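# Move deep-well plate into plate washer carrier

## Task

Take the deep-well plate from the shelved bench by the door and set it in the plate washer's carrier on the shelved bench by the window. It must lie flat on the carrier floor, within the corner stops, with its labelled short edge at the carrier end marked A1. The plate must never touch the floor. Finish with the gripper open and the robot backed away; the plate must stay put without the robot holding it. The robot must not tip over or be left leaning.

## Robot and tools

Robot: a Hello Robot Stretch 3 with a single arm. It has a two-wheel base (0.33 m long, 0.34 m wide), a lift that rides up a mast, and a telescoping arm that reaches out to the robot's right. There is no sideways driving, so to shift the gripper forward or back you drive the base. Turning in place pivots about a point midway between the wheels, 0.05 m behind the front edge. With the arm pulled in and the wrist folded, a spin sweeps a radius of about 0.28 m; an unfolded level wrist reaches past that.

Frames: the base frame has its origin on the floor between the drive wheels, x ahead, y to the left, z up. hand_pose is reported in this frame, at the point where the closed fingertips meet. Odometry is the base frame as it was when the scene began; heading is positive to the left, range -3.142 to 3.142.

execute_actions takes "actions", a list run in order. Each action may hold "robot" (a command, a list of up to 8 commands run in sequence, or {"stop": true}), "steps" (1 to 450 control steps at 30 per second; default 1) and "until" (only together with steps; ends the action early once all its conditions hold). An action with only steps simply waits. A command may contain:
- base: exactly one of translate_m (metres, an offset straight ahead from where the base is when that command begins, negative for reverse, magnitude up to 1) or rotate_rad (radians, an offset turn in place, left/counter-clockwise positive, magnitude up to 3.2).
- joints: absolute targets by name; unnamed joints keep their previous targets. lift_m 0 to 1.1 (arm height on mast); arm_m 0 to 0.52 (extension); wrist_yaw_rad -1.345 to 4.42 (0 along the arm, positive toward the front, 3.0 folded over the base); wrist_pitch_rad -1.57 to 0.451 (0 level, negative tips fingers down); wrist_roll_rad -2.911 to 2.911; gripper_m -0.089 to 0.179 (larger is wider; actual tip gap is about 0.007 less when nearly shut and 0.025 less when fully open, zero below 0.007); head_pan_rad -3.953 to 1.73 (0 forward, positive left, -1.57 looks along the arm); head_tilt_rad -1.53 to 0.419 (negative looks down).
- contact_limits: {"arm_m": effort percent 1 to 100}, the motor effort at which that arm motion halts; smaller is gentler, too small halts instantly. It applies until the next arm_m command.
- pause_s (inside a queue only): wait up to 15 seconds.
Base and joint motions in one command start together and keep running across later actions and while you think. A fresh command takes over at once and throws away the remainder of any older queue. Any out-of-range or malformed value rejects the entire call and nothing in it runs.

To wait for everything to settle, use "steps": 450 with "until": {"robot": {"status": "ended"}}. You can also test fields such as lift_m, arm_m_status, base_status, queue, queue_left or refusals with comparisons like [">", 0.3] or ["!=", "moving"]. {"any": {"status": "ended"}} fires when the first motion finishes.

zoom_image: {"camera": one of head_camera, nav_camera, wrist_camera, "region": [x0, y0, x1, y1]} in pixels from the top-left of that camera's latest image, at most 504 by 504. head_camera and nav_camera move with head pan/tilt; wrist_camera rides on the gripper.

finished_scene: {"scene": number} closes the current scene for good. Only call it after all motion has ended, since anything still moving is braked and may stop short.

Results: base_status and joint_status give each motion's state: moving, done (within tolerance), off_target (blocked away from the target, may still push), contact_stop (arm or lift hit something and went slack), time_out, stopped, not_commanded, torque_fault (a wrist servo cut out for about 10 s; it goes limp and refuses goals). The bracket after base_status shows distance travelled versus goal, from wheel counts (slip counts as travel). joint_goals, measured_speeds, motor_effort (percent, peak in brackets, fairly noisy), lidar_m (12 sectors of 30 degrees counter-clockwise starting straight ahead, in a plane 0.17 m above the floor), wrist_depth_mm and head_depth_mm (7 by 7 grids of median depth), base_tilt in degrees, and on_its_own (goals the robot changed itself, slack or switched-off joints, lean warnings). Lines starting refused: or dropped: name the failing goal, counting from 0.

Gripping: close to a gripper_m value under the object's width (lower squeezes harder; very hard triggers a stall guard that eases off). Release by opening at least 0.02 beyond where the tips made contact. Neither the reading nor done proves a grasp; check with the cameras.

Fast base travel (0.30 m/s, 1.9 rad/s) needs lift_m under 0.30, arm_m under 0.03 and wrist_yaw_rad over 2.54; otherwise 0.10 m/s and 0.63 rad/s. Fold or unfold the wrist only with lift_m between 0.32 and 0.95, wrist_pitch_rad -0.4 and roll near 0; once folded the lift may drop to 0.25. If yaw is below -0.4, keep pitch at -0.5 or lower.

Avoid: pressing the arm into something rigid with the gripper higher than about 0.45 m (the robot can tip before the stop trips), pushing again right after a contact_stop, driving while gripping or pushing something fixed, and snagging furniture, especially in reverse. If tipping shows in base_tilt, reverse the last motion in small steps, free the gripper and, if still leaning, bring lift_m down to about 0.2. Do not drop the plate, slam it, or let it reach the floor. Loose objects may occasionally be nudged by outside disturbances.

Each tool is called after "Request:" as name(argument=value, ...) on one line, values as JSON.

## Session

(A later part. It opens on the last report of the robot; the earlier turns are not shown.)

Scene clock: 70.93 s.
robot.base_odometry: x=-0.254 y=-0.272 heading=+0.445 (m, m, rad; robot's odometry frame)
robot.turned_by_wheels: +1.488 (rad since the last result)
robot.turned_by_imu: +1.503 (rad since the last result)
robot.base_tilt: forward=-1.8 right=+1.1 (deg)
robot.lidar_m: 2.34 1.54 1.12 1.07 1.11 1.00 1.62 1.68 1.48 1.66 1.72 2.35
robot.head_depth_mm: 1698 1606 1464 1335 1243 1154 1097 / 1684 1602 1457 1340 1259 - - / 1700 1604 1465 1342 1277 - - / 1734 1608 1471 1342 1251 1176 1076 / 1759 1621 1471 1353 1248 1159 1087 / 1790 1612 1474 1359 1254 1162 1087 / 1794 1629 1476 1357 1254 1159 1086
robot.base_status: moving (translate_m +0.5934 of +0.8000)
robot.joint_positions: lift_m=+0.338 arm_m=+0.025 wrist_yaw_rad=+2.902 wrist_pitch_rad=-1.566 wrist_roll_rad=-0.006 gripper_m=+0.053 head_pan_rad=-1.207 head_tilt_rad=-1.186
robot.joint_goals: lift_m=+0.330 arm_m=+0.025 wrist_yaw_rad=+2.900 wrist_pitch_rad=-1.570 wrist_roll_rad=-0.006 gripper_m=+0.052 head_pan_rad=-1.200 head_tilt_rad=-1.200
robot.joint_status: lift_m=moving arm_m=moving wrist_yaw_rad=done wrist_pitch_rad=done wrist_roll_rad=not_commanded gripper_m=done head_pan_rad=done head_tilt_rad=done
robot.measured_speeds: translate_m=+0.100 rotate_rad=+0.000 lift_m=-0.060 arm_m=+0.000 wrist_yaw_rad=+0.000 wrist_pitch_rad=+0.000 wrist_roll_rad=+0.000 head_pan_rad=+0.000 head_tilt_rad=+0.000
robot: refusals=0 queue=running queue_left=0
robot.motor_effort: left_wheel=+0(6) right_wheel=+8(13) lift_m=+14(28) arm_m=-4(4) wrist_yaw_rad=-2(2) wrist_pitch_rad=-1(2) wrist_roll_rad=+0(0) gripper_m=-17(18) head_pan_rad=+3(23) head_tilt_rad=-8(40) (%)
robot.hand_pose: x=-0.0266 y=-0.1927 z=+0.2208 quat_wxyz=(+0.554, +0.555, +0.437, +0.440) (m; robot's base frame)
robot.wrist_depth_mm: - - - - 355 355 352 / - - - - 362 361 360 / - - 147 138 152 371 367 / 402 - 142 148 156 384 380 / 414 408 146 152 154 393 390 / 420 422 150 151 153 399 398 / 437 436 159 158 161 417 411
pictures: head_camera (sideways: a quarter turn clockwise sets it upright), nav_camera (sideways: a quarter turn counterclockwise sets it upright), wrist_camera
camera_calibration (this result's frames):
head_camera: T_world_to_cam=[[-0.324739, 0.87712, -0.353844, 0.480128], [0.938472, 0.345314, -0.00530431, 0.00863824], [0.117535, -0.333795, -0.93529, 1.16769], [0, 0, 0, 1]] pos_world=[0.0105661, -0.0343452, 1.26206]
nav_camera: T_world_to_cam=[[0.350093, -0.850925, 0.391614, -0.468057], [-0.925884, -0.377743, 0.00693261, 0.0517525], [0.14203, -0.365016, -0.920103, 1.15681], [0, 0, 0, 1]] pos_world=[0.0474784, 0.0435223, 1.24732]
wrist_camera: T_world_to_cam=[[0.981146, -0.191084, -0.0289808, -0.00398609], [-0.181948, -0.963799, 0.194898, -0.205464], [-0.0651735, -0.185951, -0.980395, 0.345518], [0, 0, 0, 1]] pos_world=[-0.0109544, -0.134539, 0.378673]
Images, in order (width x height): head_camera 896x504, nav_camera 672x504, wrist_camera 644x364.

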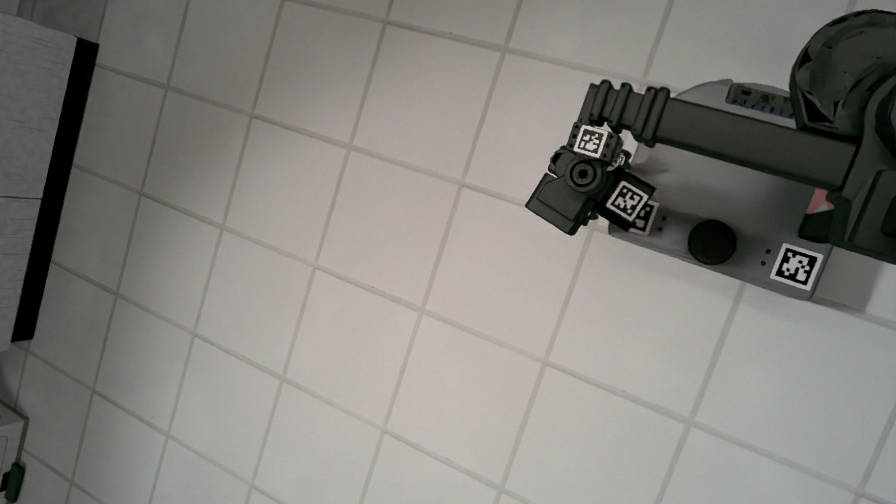

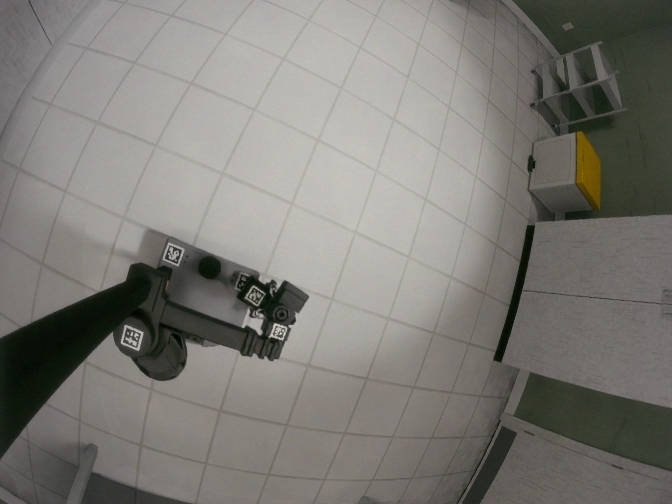

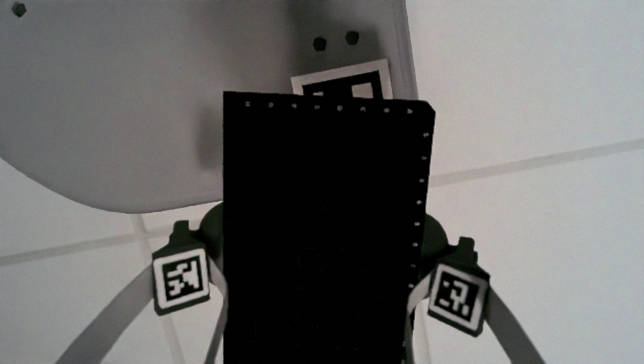

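Request:
execute_actions(actions=[{"robot":{"joints":{"lift_m":0.292,"head_pan_rad":0.0,"head_tilt_rad":-0.55}},"steps":100,"until":{"robot":{"lift_m":["<",0.297]}}},{"robot":{"base":{"translate_m":1.0}},"steps":300,"until":{"robot":{"status":"ended"}}}])

Scene clock: 77.30 s.
robot.base_odometry: x=+0.790 y=+0.226 heading=+0.445 (m, m, rad; robot's odometry frame)
robot.turned_by_wheels: +0.000 (rad since the last result)
robot.turned_by_imu: +0.008 (rad since the last result)
robot.base_tilt: forward=-1.2 right=+0.6 (deg)
robot.lidar_m: 1.49 1.35 1.75 1.08 1.12 1.53 2.15 2.42 1.86 1.68 1.76 1.26
robot.head_depth_mm: 1482 1677 1444 2061 1769 1430 1192 / 1499 1685 1455 2058 1771 1430 1195 / 1499 1623 1278 2065 1785 1440 1201 / 1476 1605 1206 2082 1787 1441 1198 / 1474 1621 1259 2016 1797 1440 1204 / 1486 1635 1487 1422 1731 1448 1201 / 1440 1664 1501 1685 1806 1451 1209
robot.base_status: done (translate_m +1.0000 of +1.0000)
robot.joint_positions: lift_m=+0.293 arm_m=+0.025 wrist_yaw_rad=+2.902 wrist_pitch_rad=-1.575 wrist_roll_rad=-0.006 gripper_m=+0.053 head_pan_rad=-0.007 head_tilt_rad=-0.556
robot.joint_goals: lift_m=+0.292 arm_m=+0.025 wrist_yaw_rad=+2.900 wrist_pitch_rad=-1.570 wrist_roll_rad=-0.006 gripper_m=+0.052 head_pan_rad=+0.000 head_tilt_rad=-0.550
robot.joint_status: lift_m=done arm_m=done wrist_yaw_rad=done wrist_pitch_rad=done wrist_roll_rad=not_commanded gripper_m=done head_pan_rad=done head_tilt_rad=done
robot.measured_speeds: translate_m=+0.000 rotate_rad=+0.000 lift_m=+0.000 arm_m=+0.000 wrist_yaw_rad=+0.000 wrist_pitch_rad=+0.000 wrist_roll_rad=+0.000 head_pan_rad=+0.000 head_tilt_rad=+0.000
robot: refusals=0 queue=done queue_left=0
robot.motor_effort: left_wheel=-1(6) right_wheel=+3(12) lift_m=+12(14) arm_m=-5(4) wrist_yaw_rad=-2(2) wrist_pitch_rad=+1(2) wrist_roll_rad=+0(0) gripper_m=-17(18) head_pan_rad=+3(29) head_tilt_rad=+3(40) (%)
robot.hand_pose: x=-0.0271 y=-0.1949 z=+0.1751 quat_wxyz=(+0.556, +0.553, +0.440, +0.437) (m; robot's base frame)
robot.wrist_depth_mm: - - - - 311 309 307 / - - - - 319 318 316 / - - 130 134 129 325 322 / - - 137 146 145 335 331 / 365 362 144 149 142 345 341 / 377 367 150 151 152 356 351 / 387 380 162 158 365 367 364
pictures: head_camera (sideways: a quarter turn clockwise sets it upright), nav_camera (sideways: a quarter turn counterclockwise sets it upright), wrist_camera
camera_calibration (this result's frames):
head_camera: T_world_to_cam=[[-0.547265, 0.0128333, -0.836861, 1.11082], [0.0195385, 0.999806, 0.00255483, 0.0040132], [0.836731, -0.0149528, -0.547409, 0.658949], [0, 0, 0, 1]] pos_world=[0.0564738, -0.00841476, 1.29031]
nav_camera: T_world_to_cam=[[0.512767, 0.020432, 0.858284, -1.07713], [0.00761343, -0.999786, 0.019252, 0.0300087], [0.858494, -0.0033373, -0.512813, 0.622798], [0, 0, 0, 1]] pos_world=[0.0174209, 0.0540886, 1.24329]
wrist_camera: T_world_to_cam=[[0.981086, -0.191329, -0.0293904, -0.0051838], [-0.181531, -0.9621, 0.203494, -0.19992], [-0.0672109, -0.19431, -0.978635, 0.298256], [0, 0, 0, 1]] pos_world=[-0.0111598, -0.135381, 0.332414]
Images, in order (width x height): head_camera 896x504, nav_camera 672x504, wrist_camera 644x364.

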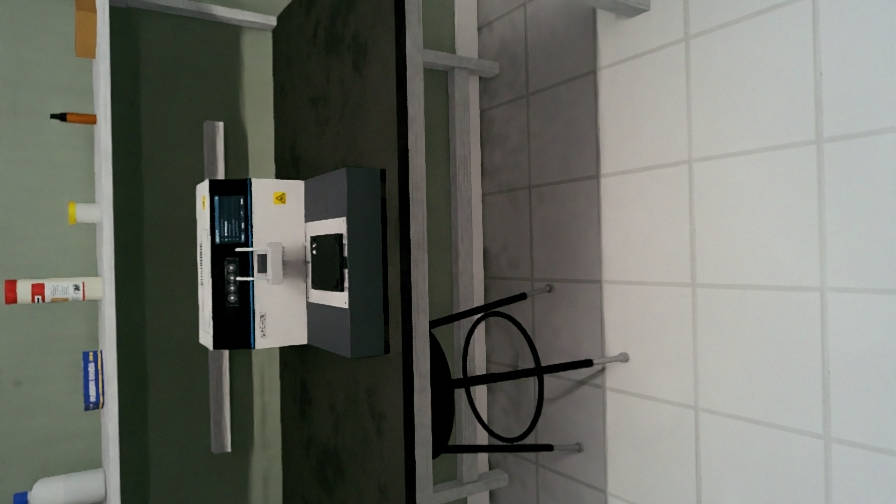

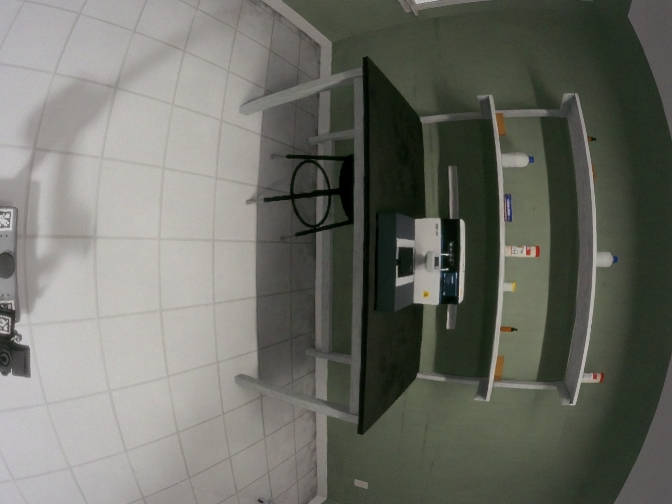

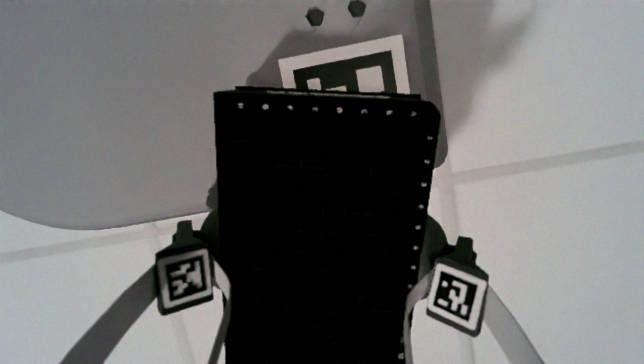

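Request:
execute_actions(actions=[{"robot":{"joints":{"lift_m":0.95},"base":{"rotate_rad":0.435}},"steps":100,"until":{"robot":{"base_status":"done"}}},{"robot":{"base":{"translate_m":0.75},"joints":{"arm_m":0.1,"wrist_yaw_rad":0.0}},"steps":400,"until":{"robot":{"status":"ended"}}},{"robot":[{"base":{"rotate_rad":1.135},"joints":{"head_pan_rad":-1.57,"head_tilt_rad":-0.75}},{"joints":{"arm_m":0.36}}],"steps":400,"until":{"robot":{"status":"ended"}}}])

Scene clock: 99.50 s.
robot.base_odometry: x=+1.268 y=+0.804 heading=+2.015 (m, m, rad; robot's odometry frame)
robot.turned_by_wheels: +1.570 (rad since the last result)
robot.turned_by_imu: +1.583 (rad since the last result)
robot.base_tilt: forward=-1.1 right=+0.6 (deg)
robot.lidar_m: 1.36 1.04 1.08 2.80 3.40 2.03 1.91 1.02 1.11 0.54 0.64 0.62
robot.head_depth_mm: 977 750 - 632 615 1278 1106 / 959 - 727 664 624 1289 1109 / 960 - 891 697 625 1282 1117 / 979 1110 1006 658 627 1258 1119 / 973 1115 989 769 643 1290 1118 / 973 1112 993 771 647 1294 1120 / 973 1114 998 773 648 1290 1119
robot.base_status: done (rotate_rad +1.1349 of +1.1350)
robot.joint_positions: lift_m=+0.950 arm_m=+0.360 wrist_yaw_rad=+0.001 wrist_pitch_rad=-1.568 wrist_roll_rad=-0.006 gripper_m=+0.053 head_pan_rad=-1.563 head_tilt_rad=-0.741
robot.joint_goals: lift_m=+0.950 arm_m=+0.360 wrist_yaw_rad=+0.000 wrist_pitch_rad=-1.570 wrist_roll_rad=-0.006 gripper_m=+0.052 head_pan_rad=-1.570 head_tilt_rad=-0.750
robot.joint_status: lift_m=done arm_m=done wrist_yaw_rad=done wrist_pitch_rad=done wrist_roll_rad=not_commanded gripper_m=done head_pan_rad=done head_tilt_rad=done
robot.measured_speeds: translate_m=+0.000 rotate_rad=+0.000 lift_m=+0.000 arm_m=+0.000 wrist_yaw_rad=+0.000 wrist_pitch_rad=+0.000 wrist_roll_rad=+0.000 head_pan_rad=+0.000 head_tilt_rad=+0.000
robot: refusals=0 queue=done queue_left=0
robot.motor_effort: left_wheel=-1(8) right_wheel=+4(11) lift_m=+26(26) arm_m=+3(3) wrist_yaw_rad=-1(3) wrist_pitch_rad=-1(1) wrist_roll_rad=+0(0) gripper_m=-18(18) head_pan_rad=-3(33) head_tilt_rad=-5(27) (%)
robot.hand_pose: x=-0.0216 y=-0.4812 z=+0.8321 quat_wxyz=(+0.502, +0.501, -0.498, -0.498) (m; robot's base frame)
robot.wrist_depth_mm: 221 219 217 216 214 210 141 / 227 225 222 220 218 215 140 / 232 232 158 137 144 211 143 / 239 237 152 147 150 207 146 / 246 242 146 151 151 204 150 / 253 249 151 151 152 186 154 / - - 159 158 247 248 158
pictures: head_camera (sideways: a quarter turn clockwise sets it upright), nav_camera (sideways: a quarter turn counterclockwise sets it upright), wrist_camera
camera_calibration (this result's frames):
head_camera: T_world_to_cam=[[0.0037072, 0.692107, -0.721785, 0.95746], [0.999987, -0.00513937, 0.00020804, 0.00108803], [-0.00356554, -0.721776, -0.692117, 0.852319], [0, 0, 0, 1]] pos_world=[-0.00159855, -0.0474757, 1.28098]
nav_camera: T_world_to_cam=[[0.0290834, -0.661664, 0.749237, -0.932019], [-0.999542, -0.0255599, 0.0162272, 0.0400945], [0.00841346, -0.749365, -0.662104, 0.822202], [0, 0, 0, 1]] pos_world=[0.0602649, 0.000471237, 1.24203]
wrist_camera: T_world_to_cam=[[-0.998452, -0.0474211, -0.0290601, -0.019919], [-0.0522229, 0.9791, 0.19656, 0.334572], [0.0191317, 0.197773, -0.980061, 1.07763], [0, 0, 0, 1]] pos_world=[-0.0230326, -0.541649, 0.989796]
Images, in order (width x height): head_camera 896x504, nav_camera 672x504, wrist_camera 644x364.

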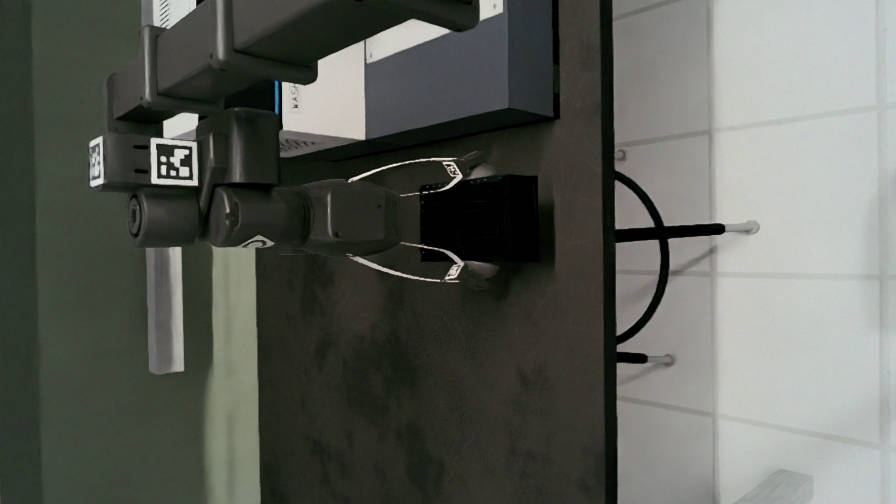

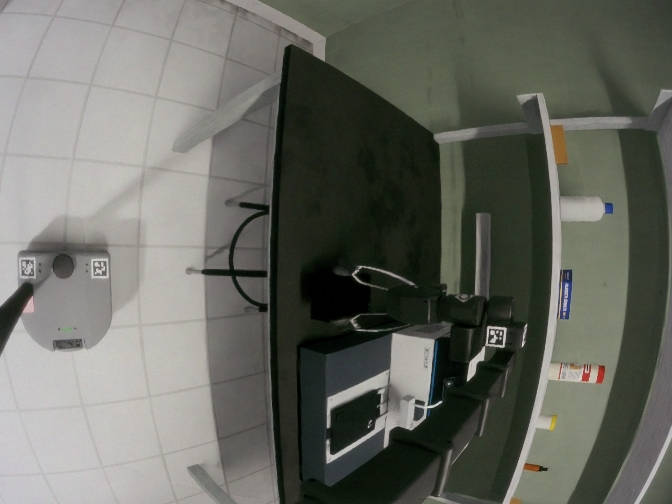

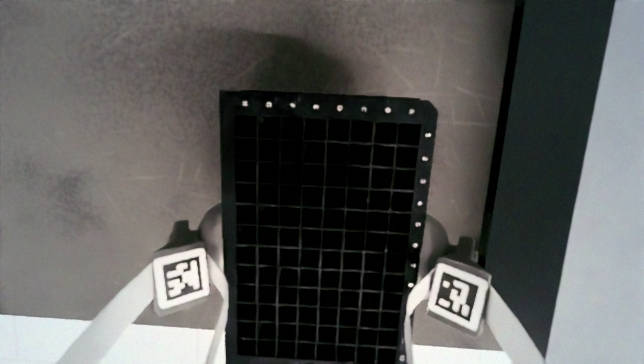

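Request:
execute_actions(actions=[{"robot":{"joints":{"lift_m":1.035,"arm_m":0.345}},"steps":100,"until":{"robot":{"lift_m":[">",1.01]}}},{"robot":{"base":{"translate_m":-0.291}},"steps":400,"until":{"robot":{"status":"ended"}}}])

Request:
zoom_image(camera="wrist_camera", region=[180, 0, 480, 200])

Scene clock: 107.77 s.
robot.base_odometry: x=+1.393 y=+0.541 heading=+2.015 (m, m, rad; robot's odometry frame)
robot.turned_by_wheels: +0.000 (rad since the last result)
robot.turned_by_imu: -0.003 (rad since the last result)
robot.base_tilt: forward=-1.2 right=+0.6 (deg)
robot.lidar_m: 1.66 1.27 1.49 2.81 2.39 1.73 1.61 0.76 1.11 0.81 0.61 0.86
robot.head_depth_mm: - 1115 974 757 622 1278 1110 / - 665 708 643 613 1280 1112 / - 668 708 557 613 1288 1109 / 974 715 676 562 613 1282 1115 / 976 680 708 651 614 1292 1117 / 970 1011 918 723 629 1236 1116 / 972 1108 998 773 648 1273 1123
robot.base_status: done (translate_m -0.2910 of -0.2910)
robot.joint_positions: lift_m=+1.035 arm_m=+0.345 wrist_yaw_rad=+0.001 wrist_pitch_rad=-1.568 wrist_roll_rad=-0.006 gripper_m=+0.053 head_pan_rad=-1.563 head_tilt_rad=-0.741
robot.joint_goals: lift_m=+1.035 arm_m=+0.345 wrist_yaw_rad=+0.000 wrist_pitch_rad=-1.570 wrist_roll_rad=-0.006 gripper_m=+0.052 head_pan_rad=-1.570 head_tilt_rad=-0.750
robot.joint_status: lift_m=done arm_m=done wrist_yaw_rad=done wrist_pitch_rad=done wrist_roll_rad=not_commanded gripper_m=done head_pan_rad=done head_tilt_rad=done
robot.measured_speeds: translate_m=+0.000 rotate_rad=+0.000 lift_m=+0.000 arm_m=+0.000 wrist_yaw_rad=+0.000 wrist_pitch_rad=+0.000 wrist_roll_rad=+0.000 head_pan_rad=+0.000 head_tilt_rad=+0.000
robot: refusals=0 queue=done queue_left=0
robot.motor_effort: left_wheel=-2(6) right_wheel=+3(3) lift_m=+26(26) arm_m=-4(5) wrist_yaw_rad=+0(1) wrist_pitch_rad=-1(1) wrist_roll_rad=+0(0) gripper_m=-18(18) head_pan_rad=-3(3) head_tilt_rad=-5(5) (%)
robot.hand_pose: x=-0.0216 y=-0.4669 z=+0.9170 quat_wxyz=(+0.503, +0.501, -0.499, -0.498) (m; robot's base frame)
robot.wrist_depth_mm: 264 223 219 206 206 217 215 / 271 230 224 210 212 220 222 / 318 236 158 137 144 226 299 / 327 241 152 147 150 232 309 / 339 248 145 151 151 239 319 / - - 152 151 152 331 327 / - - 159 158 - - -
pictures: head_camera (sideways: a quarter turn clockwise sets it upright), nav_camera (sideways: a quarter turn counterclockwise sets it upright), wrist_camera
camera_calibration (this result's frames):
head_camera: T_world_to_cam=[[0.0037072, 0.692107, -0.721785, 0.95746], [0.999987, -0.00513937, 0.000208039, 0.00108804], [-0.00356554, -0.721776, -0.692117, 0.852319], [0, 0, 0, 1]] pos_world=[-0.00159855, -0.0474757, 1.28098]
nav_camera: T_world_to_cam=[[0.0290834, -0.661664, 0.749237, -0.932019], [-0.999542, -0.0255599, 0.0162272, 0.0400945], [0.00841346, -0.749365, -0.662104, 0.822202], [0, 0, 0, 1]] pos_world=[0.0602649, 0.000471241, 1.24203]
wrist_camera: T_world_to_cam=[[-0.998452, -0.0474318, -0.0290428, -0.0167923], [-0.0522229, 0.979173, 0.196198, 0.304238], [0.0191319, 0.197411, -0.980134, 1.15799], [0, 0, 0, 1]] pos_world=[-0.0230326, -0.527297, 1.0748]
Images, in order (width x height): head_camera 896x504, nav_camera 672x504, wrist_camera 644x364.

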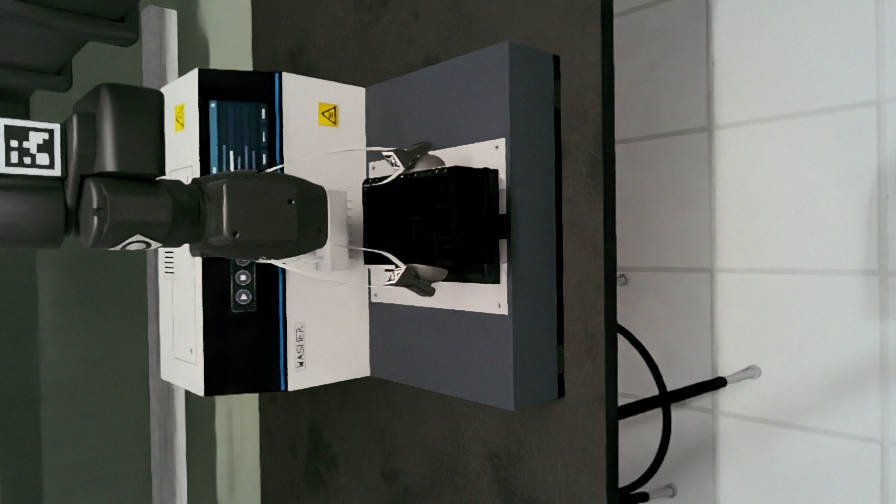

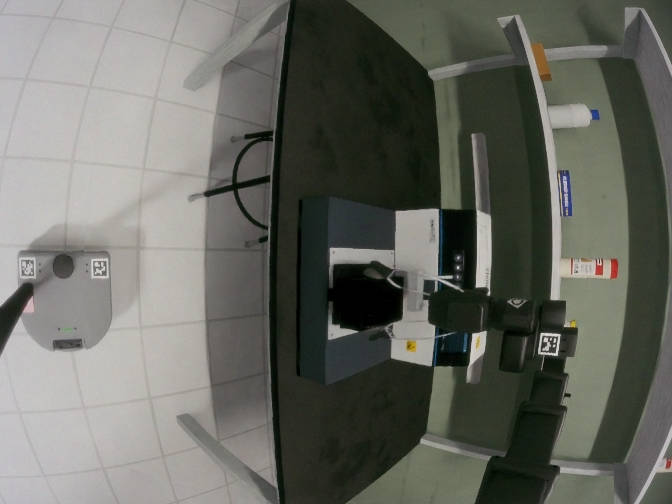

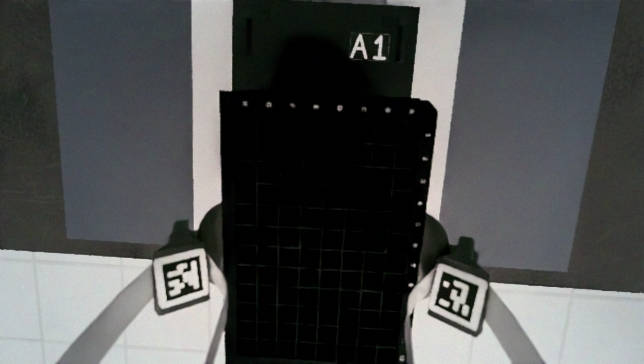

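Region (180, 0, 480, 200) of wrist_camera's 644x364 image, scaled by 1.680.

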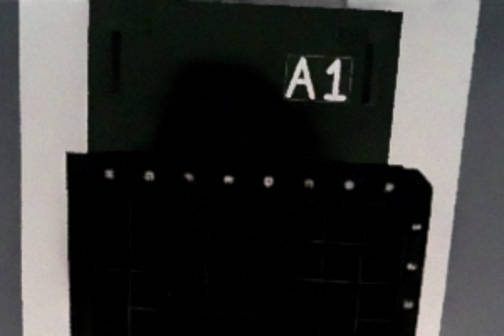

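Request:
execute_actions(actions=[{"robot":{"base":{"translate_m":0.0055},"joints":{"lift_m":1.012,"arm_m":0.389,"wrist_yaw_rad":-0.011}},"steps":200,"until":{"robot":{"status":"ended"}}}])

Request:
zoom_image(camera="wrist_camera", region=[200, 40, 460, 160])

Request:
zoom_image(camera="head_camera", region=[445, 230, 505, 290])

Request:
zoom_image(camera="head_camera", region=[445, 150, 505, 210])

Scene clock: 113.40 s.
robot.base_odometry: x=+1.391 y=+0.546 heading=+2.015 (m, m, rad; robot's odometry frame)
robot.turned_by_wheels: +0.000 (rad since the last result)
robot.turned_by_imu: -0.001 (rad since the last result)
robot.base_tilt: forward=-1.1 right=+0.6 (deg)
robot.lidar_m: 1.65 1.26 1.49 3.47 2.39 1.74 1.62 0.77 1.11 0.81 0.60 0.85
robot.head_depth_mm: - 1147 967 755 622 1278 1104 / - 665 708 644 614 1285 1110 / - 664 692 588 613 1283 1117 / 976 697 692 589 613 1291 1117 / 974 681 708 650 613 1300 1120 / 974 1011 920 726 630 1260 1118 / 973 1106 998 774 647 1264 1123
robot.base_status: done (translate_m +0.0055 of +0.0055)
robot.joint_positions: lift_m=+1.012 arm_m=+0.389 wrist_yaw_rad=-0.009 wrist_pitch_rad=-1.568 wrist_roll_rad=-0.006 gripper_m=+0.053 head_pan_rad=-1.563 head_tilt_rad=-0.741
robot.joint_goals: lift_m=+1.012 arm_m=+0.389 wrist_yaw_rad=-0.011 wrist_pitch_rad=-1.570 wrist_roll_rad=-0.006 gripper_m=+0.052 head_pan_rad=-1.570 head_tilt_rad=-0.750
robot.joint_status: lift_m=done arm_m=done wrist_yaw_rad=done wrist_pitch_rad=done wrist_roll_rad=not_commanded gripper_m=done head_pan_rad=done head_tilt_rad=done
robot.measured_speeds: translate_m=+0.000 rotate_rad=+0.000 lift_m=+0.000 arm_m=+0.000 wrist_yaw_rad=+0.000 wrist_pitch_rad=+0.000 wrist_roll_rad=+0.000 head_pan_rad=+0.000 head_tilt_rad=+0.000
robot: refusals=0 queue=done queue_left=0
robot.motor_effort: left_wheel=-1(2) right_wheel=+3(9) lift_m=+15(25) arm_m=+2(2) wrist_yaw_rad=-2(3) wrist_pitch_rad=-1(1) wrist_roll_rad=+0(0) gripper_m=-18(18) head_pan_rad=-2(2) head_tilt_rad=-5(5) (%)
robot.hand_pose: x=-0.0214 y=-0.5103 z=+0.8947 quat_wxyz=(+0.500, +0.499, -0.501, -0.500) (m; robot's base frame)
robot.wrist_depth_mm: 202 201 199 128 123 195 193 / 209 206 203 190 198 199 197 / 214 212 158 137 144 205 204 / 221 218 152 146 150 210 209 / 269 224 146 151 151 216 215 / 318 230 151 151 153 220 222 / - - 159 158 227 229 312
pictures: head_camera (sideways: a quarter turn clockwise sets it upright), nav_camera (sideways: a quarter turn counterclockwise sets it upright), wrist_camera
camera_calibration (this result's frames):
head_camera: T_world_to_cam=[[0.00370712, 0.692107, -0.721785, 0.95746], [0.999987, -0.00513925, 0.000208039, 0.00108804], [-0.00356545, -0.721776, -0.692117, 0.852319], [0, 0, 0, 1]] pos_world=[-0.00159854, -0.0474757, 1.28098]
nav_camera: T_world_to_cam=[[0.0290835, -0.661664, 0.749237, -0.932019], [-0.999542, -0.02556, 0.0162272, 0.0400945], [0.00841355, -0.749365, -0.662104, 0.822202], [0, 0, 0, 1]] pos_world=[0.0602649, 0.000471247, 1.24203]
wrist_camera: T_world_to_cam=[[-0.998859, -0.0379016, -0.0290383, -0.0144272], [-0.0428735, 0.979646, 0.196102, 0.351667], [0.0210146, 0.197123, -0.980153, 1.14457], [0, 0, 0, 1]] pos_world=[-0.0233862, -0.570677, 1.05247]
Images, in order (width x height): head_camera 896x504, nav_camera 672x504, wrist_camera 644x364.

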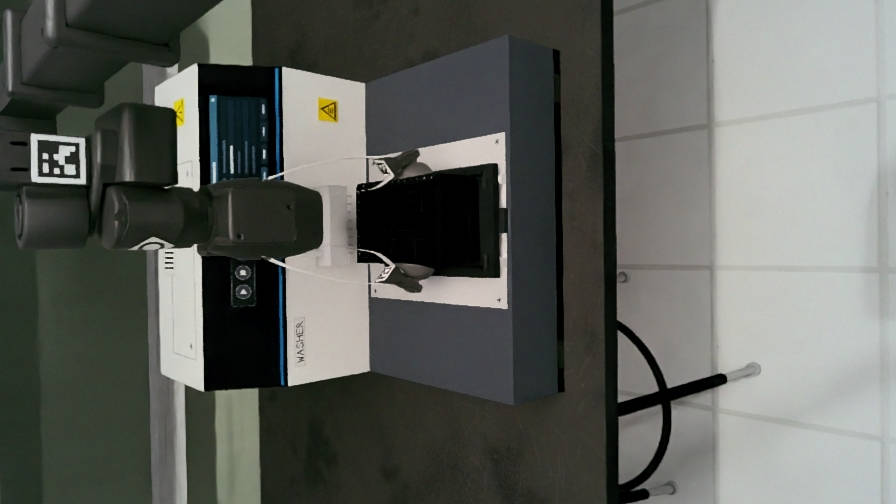

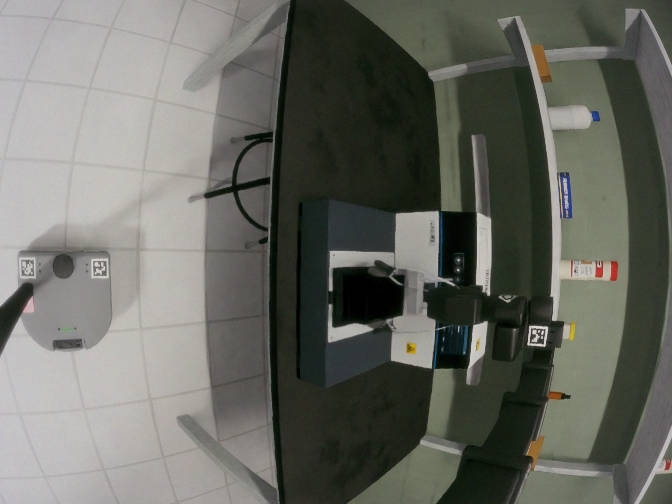

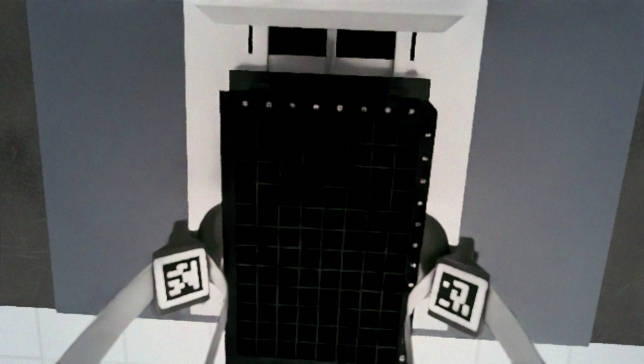

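Region (200, 40, 460, 160) of wrist_camera's 644x364 image, scaled by 1.938; it fills the top 233 rows of this view, and the rest is white.

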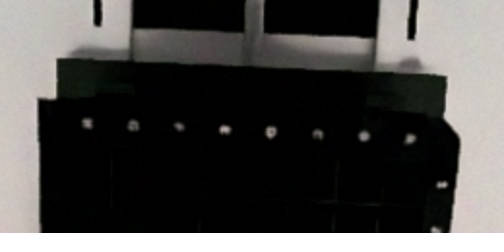

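Region (445, 230, 505, 290) of head_camera's 896x504 image, scaled by 8.400, with more detail than that image has.

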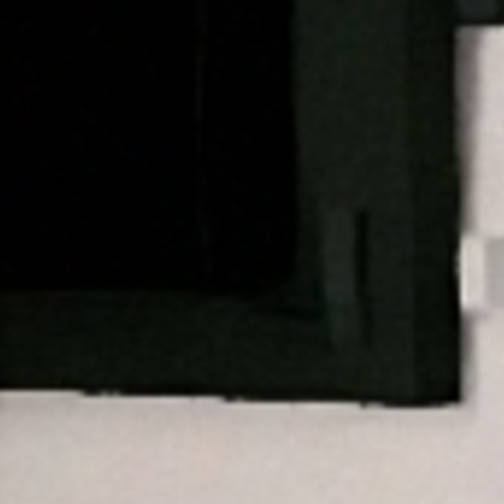

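Region (445, 150, 505, 210) of head_camera's 896x504 image, scaled by 8.400, with more detail than that image has.

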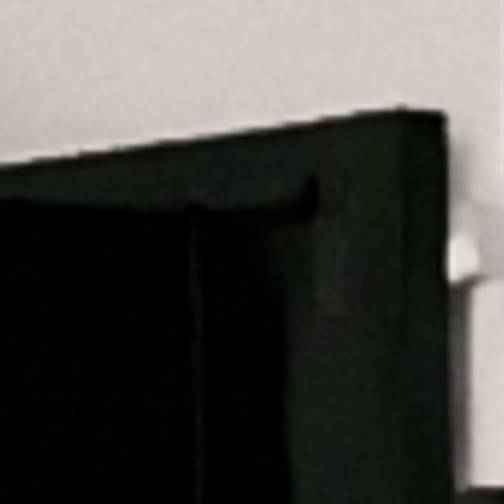

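Request:
execute_actions(actions=[{"robot":[{"joints":{"wrist_yaw_rad":-0.02,"lift_m":1.008}},{"joints":{"lift_m":1.000}}],"steps":200,"until":{"robot":{"status":"ended"}}}])

Request:
zoom_image(camera="wrist_camera", region=[200, 40, 460, 160])

Request:
zoom_image(camera="head_camera", region=[400, 150, 520, 290])

Scene clock: 118.37 s.
robot.base_odometry: x=+1.391 y=+0.546 heading=+2.015 (m, m, rad; robot's odometry frame)
robot.turned_by_wheels: +0.000 (rad since the last result)
robot.turned_by_imu: -0.001 (rad since the last result)
robot.base_tilt: forward=-1.1 right=+0.5 (deg)
robot.lidar_m: 1.65 1.26 1.48 3.46 2.40 1.74 1.62 0.77 1.11 0.81 0.61 0.85
robot.head_depth_mm: 936 1165 969 757 621 1276 1109 / - 666 707 642 613 1281 1113 / - 661 709 589 613 1287 1115 / 955 678 683 590 614 1287 1119 / 977 680 706 650 614 1295 1117 / 975 1013 919 726 630 1266 1121 / 973 1109 997 772 647 1266 1127
robot.base_status: done (translate_m +0.0055 of +0.0055)
robot.joint_positions: lift_m=+1.000 arm_m=+0.389 wrist_yaw_rad=-0.017 wrist_pitch_rad=-1.568 wrist_roll_rad=-0.006 gripper_m=+0.053 head_pan_rad=-1.563 head_tilt_rad=-0.741
robot.joint_goals: lift_m=+1.000 arm_m=+0.389 wrist_yaw_rad=-0.020 wrist_pitch_rad=-1.570 wrist_roll_rad=-0.006 gripper_m=+0.052 head_pan_rad=-1.570 head_tilt_rad=-0.750
robot.joint_status: lift_m=done arm_m=done wrist_yaw_rad=done wrist_pitch_rad=done wrist_roll_rad=not_commanded gripper_m=done head_pan_rad=done head_tilt_rad=done
robot.measured_speeds: translate_m=+0.000 rotate_rad=+0.000 lift_m=+0.000 arm_m=+0.000 wrist_yaw_rad=+0.000 wrist_pitch_rad=+0.000 wrist_roll_rad=+0.000 head_pan_rad=+0.000 head_tilt_rad=+0.000
robot: refusals=0 queue=done queue_left=0
robot.motor_effort: left_wheel=-1(0) right_wheel=+4(3) lift_m=+15(15) arm_m=+2(3) wrist_yaw_rad=-2(0) wrist_pitch_rad=-1(1) wrist_roll_rad=+0(0) gripper_m=-18(18) head_pan_rad=-3(2) head_tilt_rad=-6(5) (%)
robot.hand_pose: x=-0.0212 y=-0.5103 z=+0.8827 quat_wxyz=(+0.498, +0.497, -0.503, -0.502) (m; robot's base frame)
robot.wrist_depth_mm: 191 190 187 185 181 184 182 / 196 195 192 179 186 188 186 / 202 201 158 137 144 193 191 / 207 206 152 146 150 198 196 / 213 211 146 151 151 202 201 / 220 217 152 151 153 208 209 / - - 160 158 198 215 296
pictures: head_camera (sideways: a quarter turn clockwise sets it upright), nav_camera (sideways: a quarter turn counterclockwise sets it upright), wrist_camera
camera_calibration (this result's frames):
head_camera: T_world_to_cam=[[0.00370729, 0.692107, -0.721785, 0.95746], [0.999987, -0.00513949, 0.000208039, 0.00108804], [-0.00356562, -0.721776, -0.692117, 0.852319], [0, 0, 0, 1]] pos_world=[-0.00159855, -0.0474757, 1.28098]
nav_camera: T_world_to_cam=[[0.0290834, -0.661664, 0.749237, -0.932019], [-0.999542, -0.0255598, 0.0162272, 0.0400945], [0.00841337, -0.749365, -0.662104, 0.822202], [0, 0, 0, 1]] pos_world=[0.0602649, 0.000471234, 1.24203]
wrist_camera: T_world_to_cam=[[-0.999139, -0.0296442, -0.0290383, -0.0103755], [-0.0347748, 0.979967, 0.196102, 0.354368], [0.0226432, 0.196943, -0.980153, 1.13273], [0, 0, 0, 1]] pos_world=[-0.0236922, -0.570661, 1.04046]
Images, in order (width x height): head_camera 896x504, nav_camera 672x504, wrist_camera 644x364.

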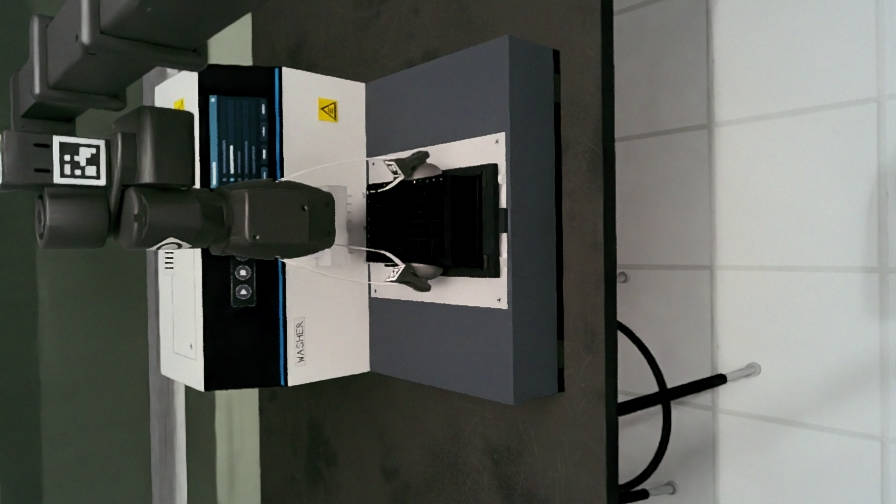

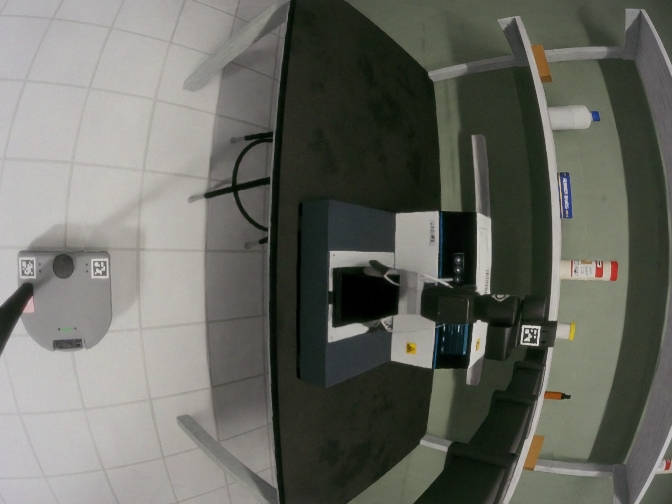

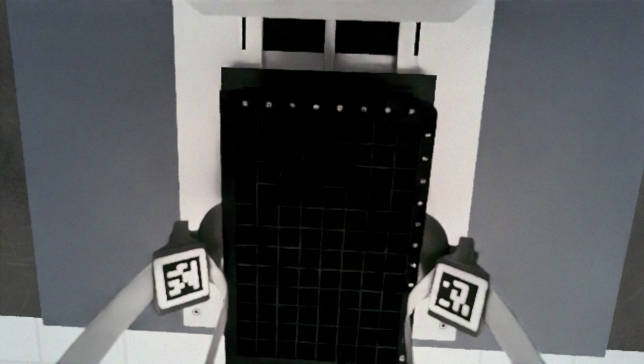

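Region (200, 40, 460, 160) of wrist_camera's 644x364 image, scaled by 1.938; it fills the top 233 rows of this view, and the rest is white.

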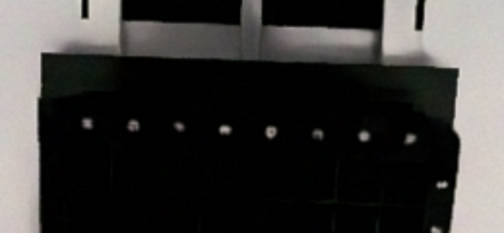

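Region (400, 150, 520, 290) of head_camera's 896x504 image, scaled by 3.600, with more detail than that image has; it fills the left 432 columns of this view, and the rest is white.

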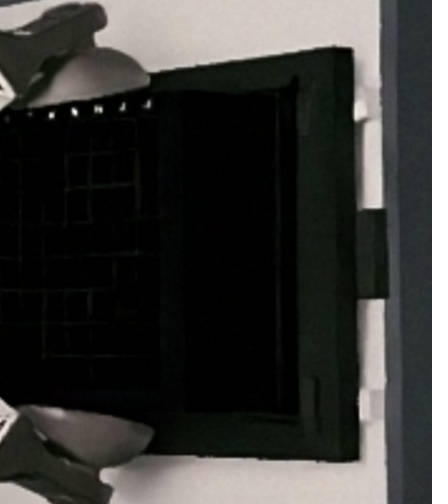

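Request:
execute_actions(actions=[{"robot":{"joints":{"lift_m":0.995}},"steps":200,"until":{"robot":{"status":"ended"}}}])

Request:
zoom_image(camera="head_camera", region=[400, 150, 520, 290])

Scene clock: 120.07 s.
robot.base_odometry: x=+1.391 y=+0.546 heading=+2.015 (m, m, rad; robot's odometry frame)
robot.turned_by_wheels: +0.000 (rad since the last result)
robot.turned_by_imu: +0.000 (rad since the last result)
robot.base_tilt: forward=-1.2 right=+0.5 (deg)
robot.lidar_m: 1.65 1.26 1.49 3.47 2.39 1.74 1.62 0.77 1.11 0.81 0.60 0.85
robot.head_depth_mm: 942 - 973 758 621 1275 1111 / - 666 707 643 614 1279 1113 / - 661 710 591 614 1282 1113 / 967 678 709 591 613 1292 1111 / 975 679 708 649 614 1289 1117 / 977 1011 918 727 629 1264 1115 / 974 1114 996 774 647 1271 1124
robot.base_status: done (translate_m +0.0055 of +0.0055)
robot.joint_positions: lift_m=+0.995 arm_m=+0.389 wrist_yaw_rad=-0.017 wrist_pitch_rad=-1.568 wrist_roll_rad=-0.006 gripper_m=+0.053 head_pan_rad=-1.563 head_tilt_rad=-0.741
robot.joint_goals: lift_m=+0.995 arm_m=+0.389 wrist_yaw_rad=-0.020 wrist_pitch_rad=-1.570 wrist_roll_rad=-0.006 gripper_m=+0.052 head_pan_rad=-1.570 head_tilt_rad=-0.750
robot.joint_status: lift_m=done arm_m=done wrist_yaw_rad=done wrist_pitch_rad=done wrist_roll_rad=not_commanded gripper_m=done head_pan_rad=done head_tilt_rad=done
robot.measured_speeds: translate_m=+0.000 rotate_rad=+0.000 lift_m=+0.000 arm_m=+0.000 wrist_yaw_rad=+0.000 wrist_pitch_rad=+0.000 wrist_roll_rad=+0.000 head_pan_rad=+0.000 head_tilt_rad=+0.000
robot: refusals=0 queue=done queue_left=0
robot.motor_effort: left_wheel=-1(1) right_wheel=+4(3) lift_m=+14(16) arm_m=+2(3) wrist_yaw_rad=-2(2) wrist_pitch_rad=-1(1) wrist_roll_rad=+0(0) gripper_m=-18(17) head_pan_rad=-3(2) head_tilt_rad=-6(6) (%)
robot.hand_pose: x=-0.0212 y=-0.5104 z=+0.8778 quat_wxyz=(+0.498, +0.497, -0.503, -0.502) (m; robot's base frame)
robot.wrist_depth_mm: 187 185 183 181 177 179 178 / 191 190 186 174 178 184 182 / 197 195 170 140 148 189 187 / 203 200 161 146 150 193 192 / 208 206 146 151 155 198 196 / 215 212 150 150 151 203 203 / - - 159 157 177 211 209
pictures: head_camera (sideways: a quarter turn clockwise sets it upright), nav_camera (sideways: a quarter turn counterclockwise sets it upright), wrist_camera
camera_calibration (this result's frames):
head_camera: T_world_to_cam=[[0.0037072, 0.692107, -0.721785, 0.957459], [0.999987, -0.00513937, 0.000208036, 0.00108804], [-0.00356554, -0.721776, -0.692117, 0.852319], [0, 0, 0, 1]] pos_world=[-0.00159855, -0.0474757, 1.28098]
nav_camera: T_world_to_cam=[[0.0290834, -0.661664, 0.749236, -0.932019], [-0.999542, -0.0255599, 0.0162272, 0.0400945], [0.00841346, -0.749365, -0.662104, 0.822202], [0, 0, 0, 1]] pos_world=[0.0602649, 0.000471255, 1.24203]
wrist_camera: T_world_to_cam=[[-0.999139, -0.0296437, -0.0290367, -0.0105198], [-0.0347732, 0.979973, 0.19607, 0.355393], [0.0226429, 0.196911, -0.98016, 1.12793], [0, 0, 0, 1]] pos_world=[-0.0236922, -0.570689, 1.03556]
Images, in order (width x height): head_camera 896x504, nav_camera 672x504, wrist_camera 644x364.

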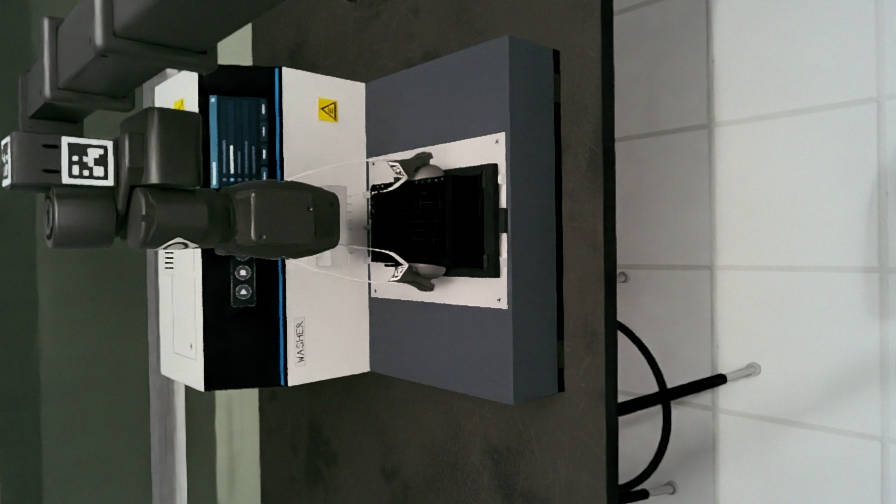

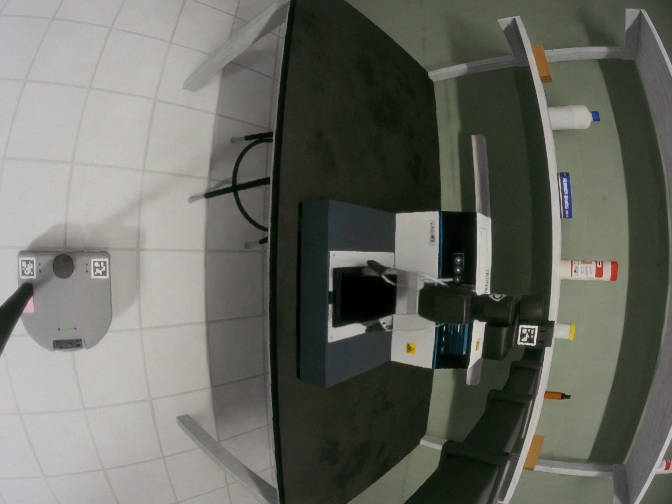

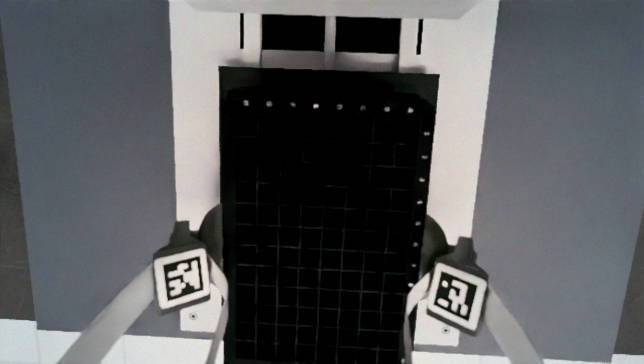

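Region (400, 150, 520, 290) of head_camera's 896x504 image, scaled by 3.600, with more detail than that image has; it fills the left 432 columns of this view, and the rest is white.

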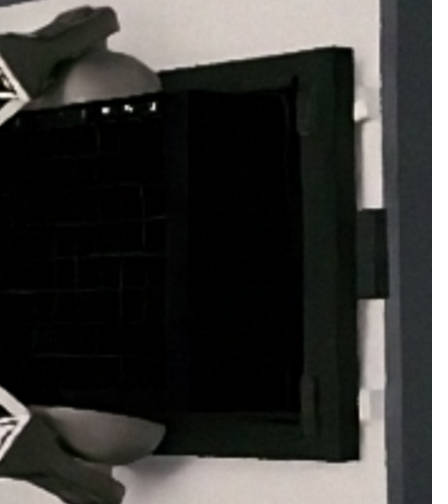

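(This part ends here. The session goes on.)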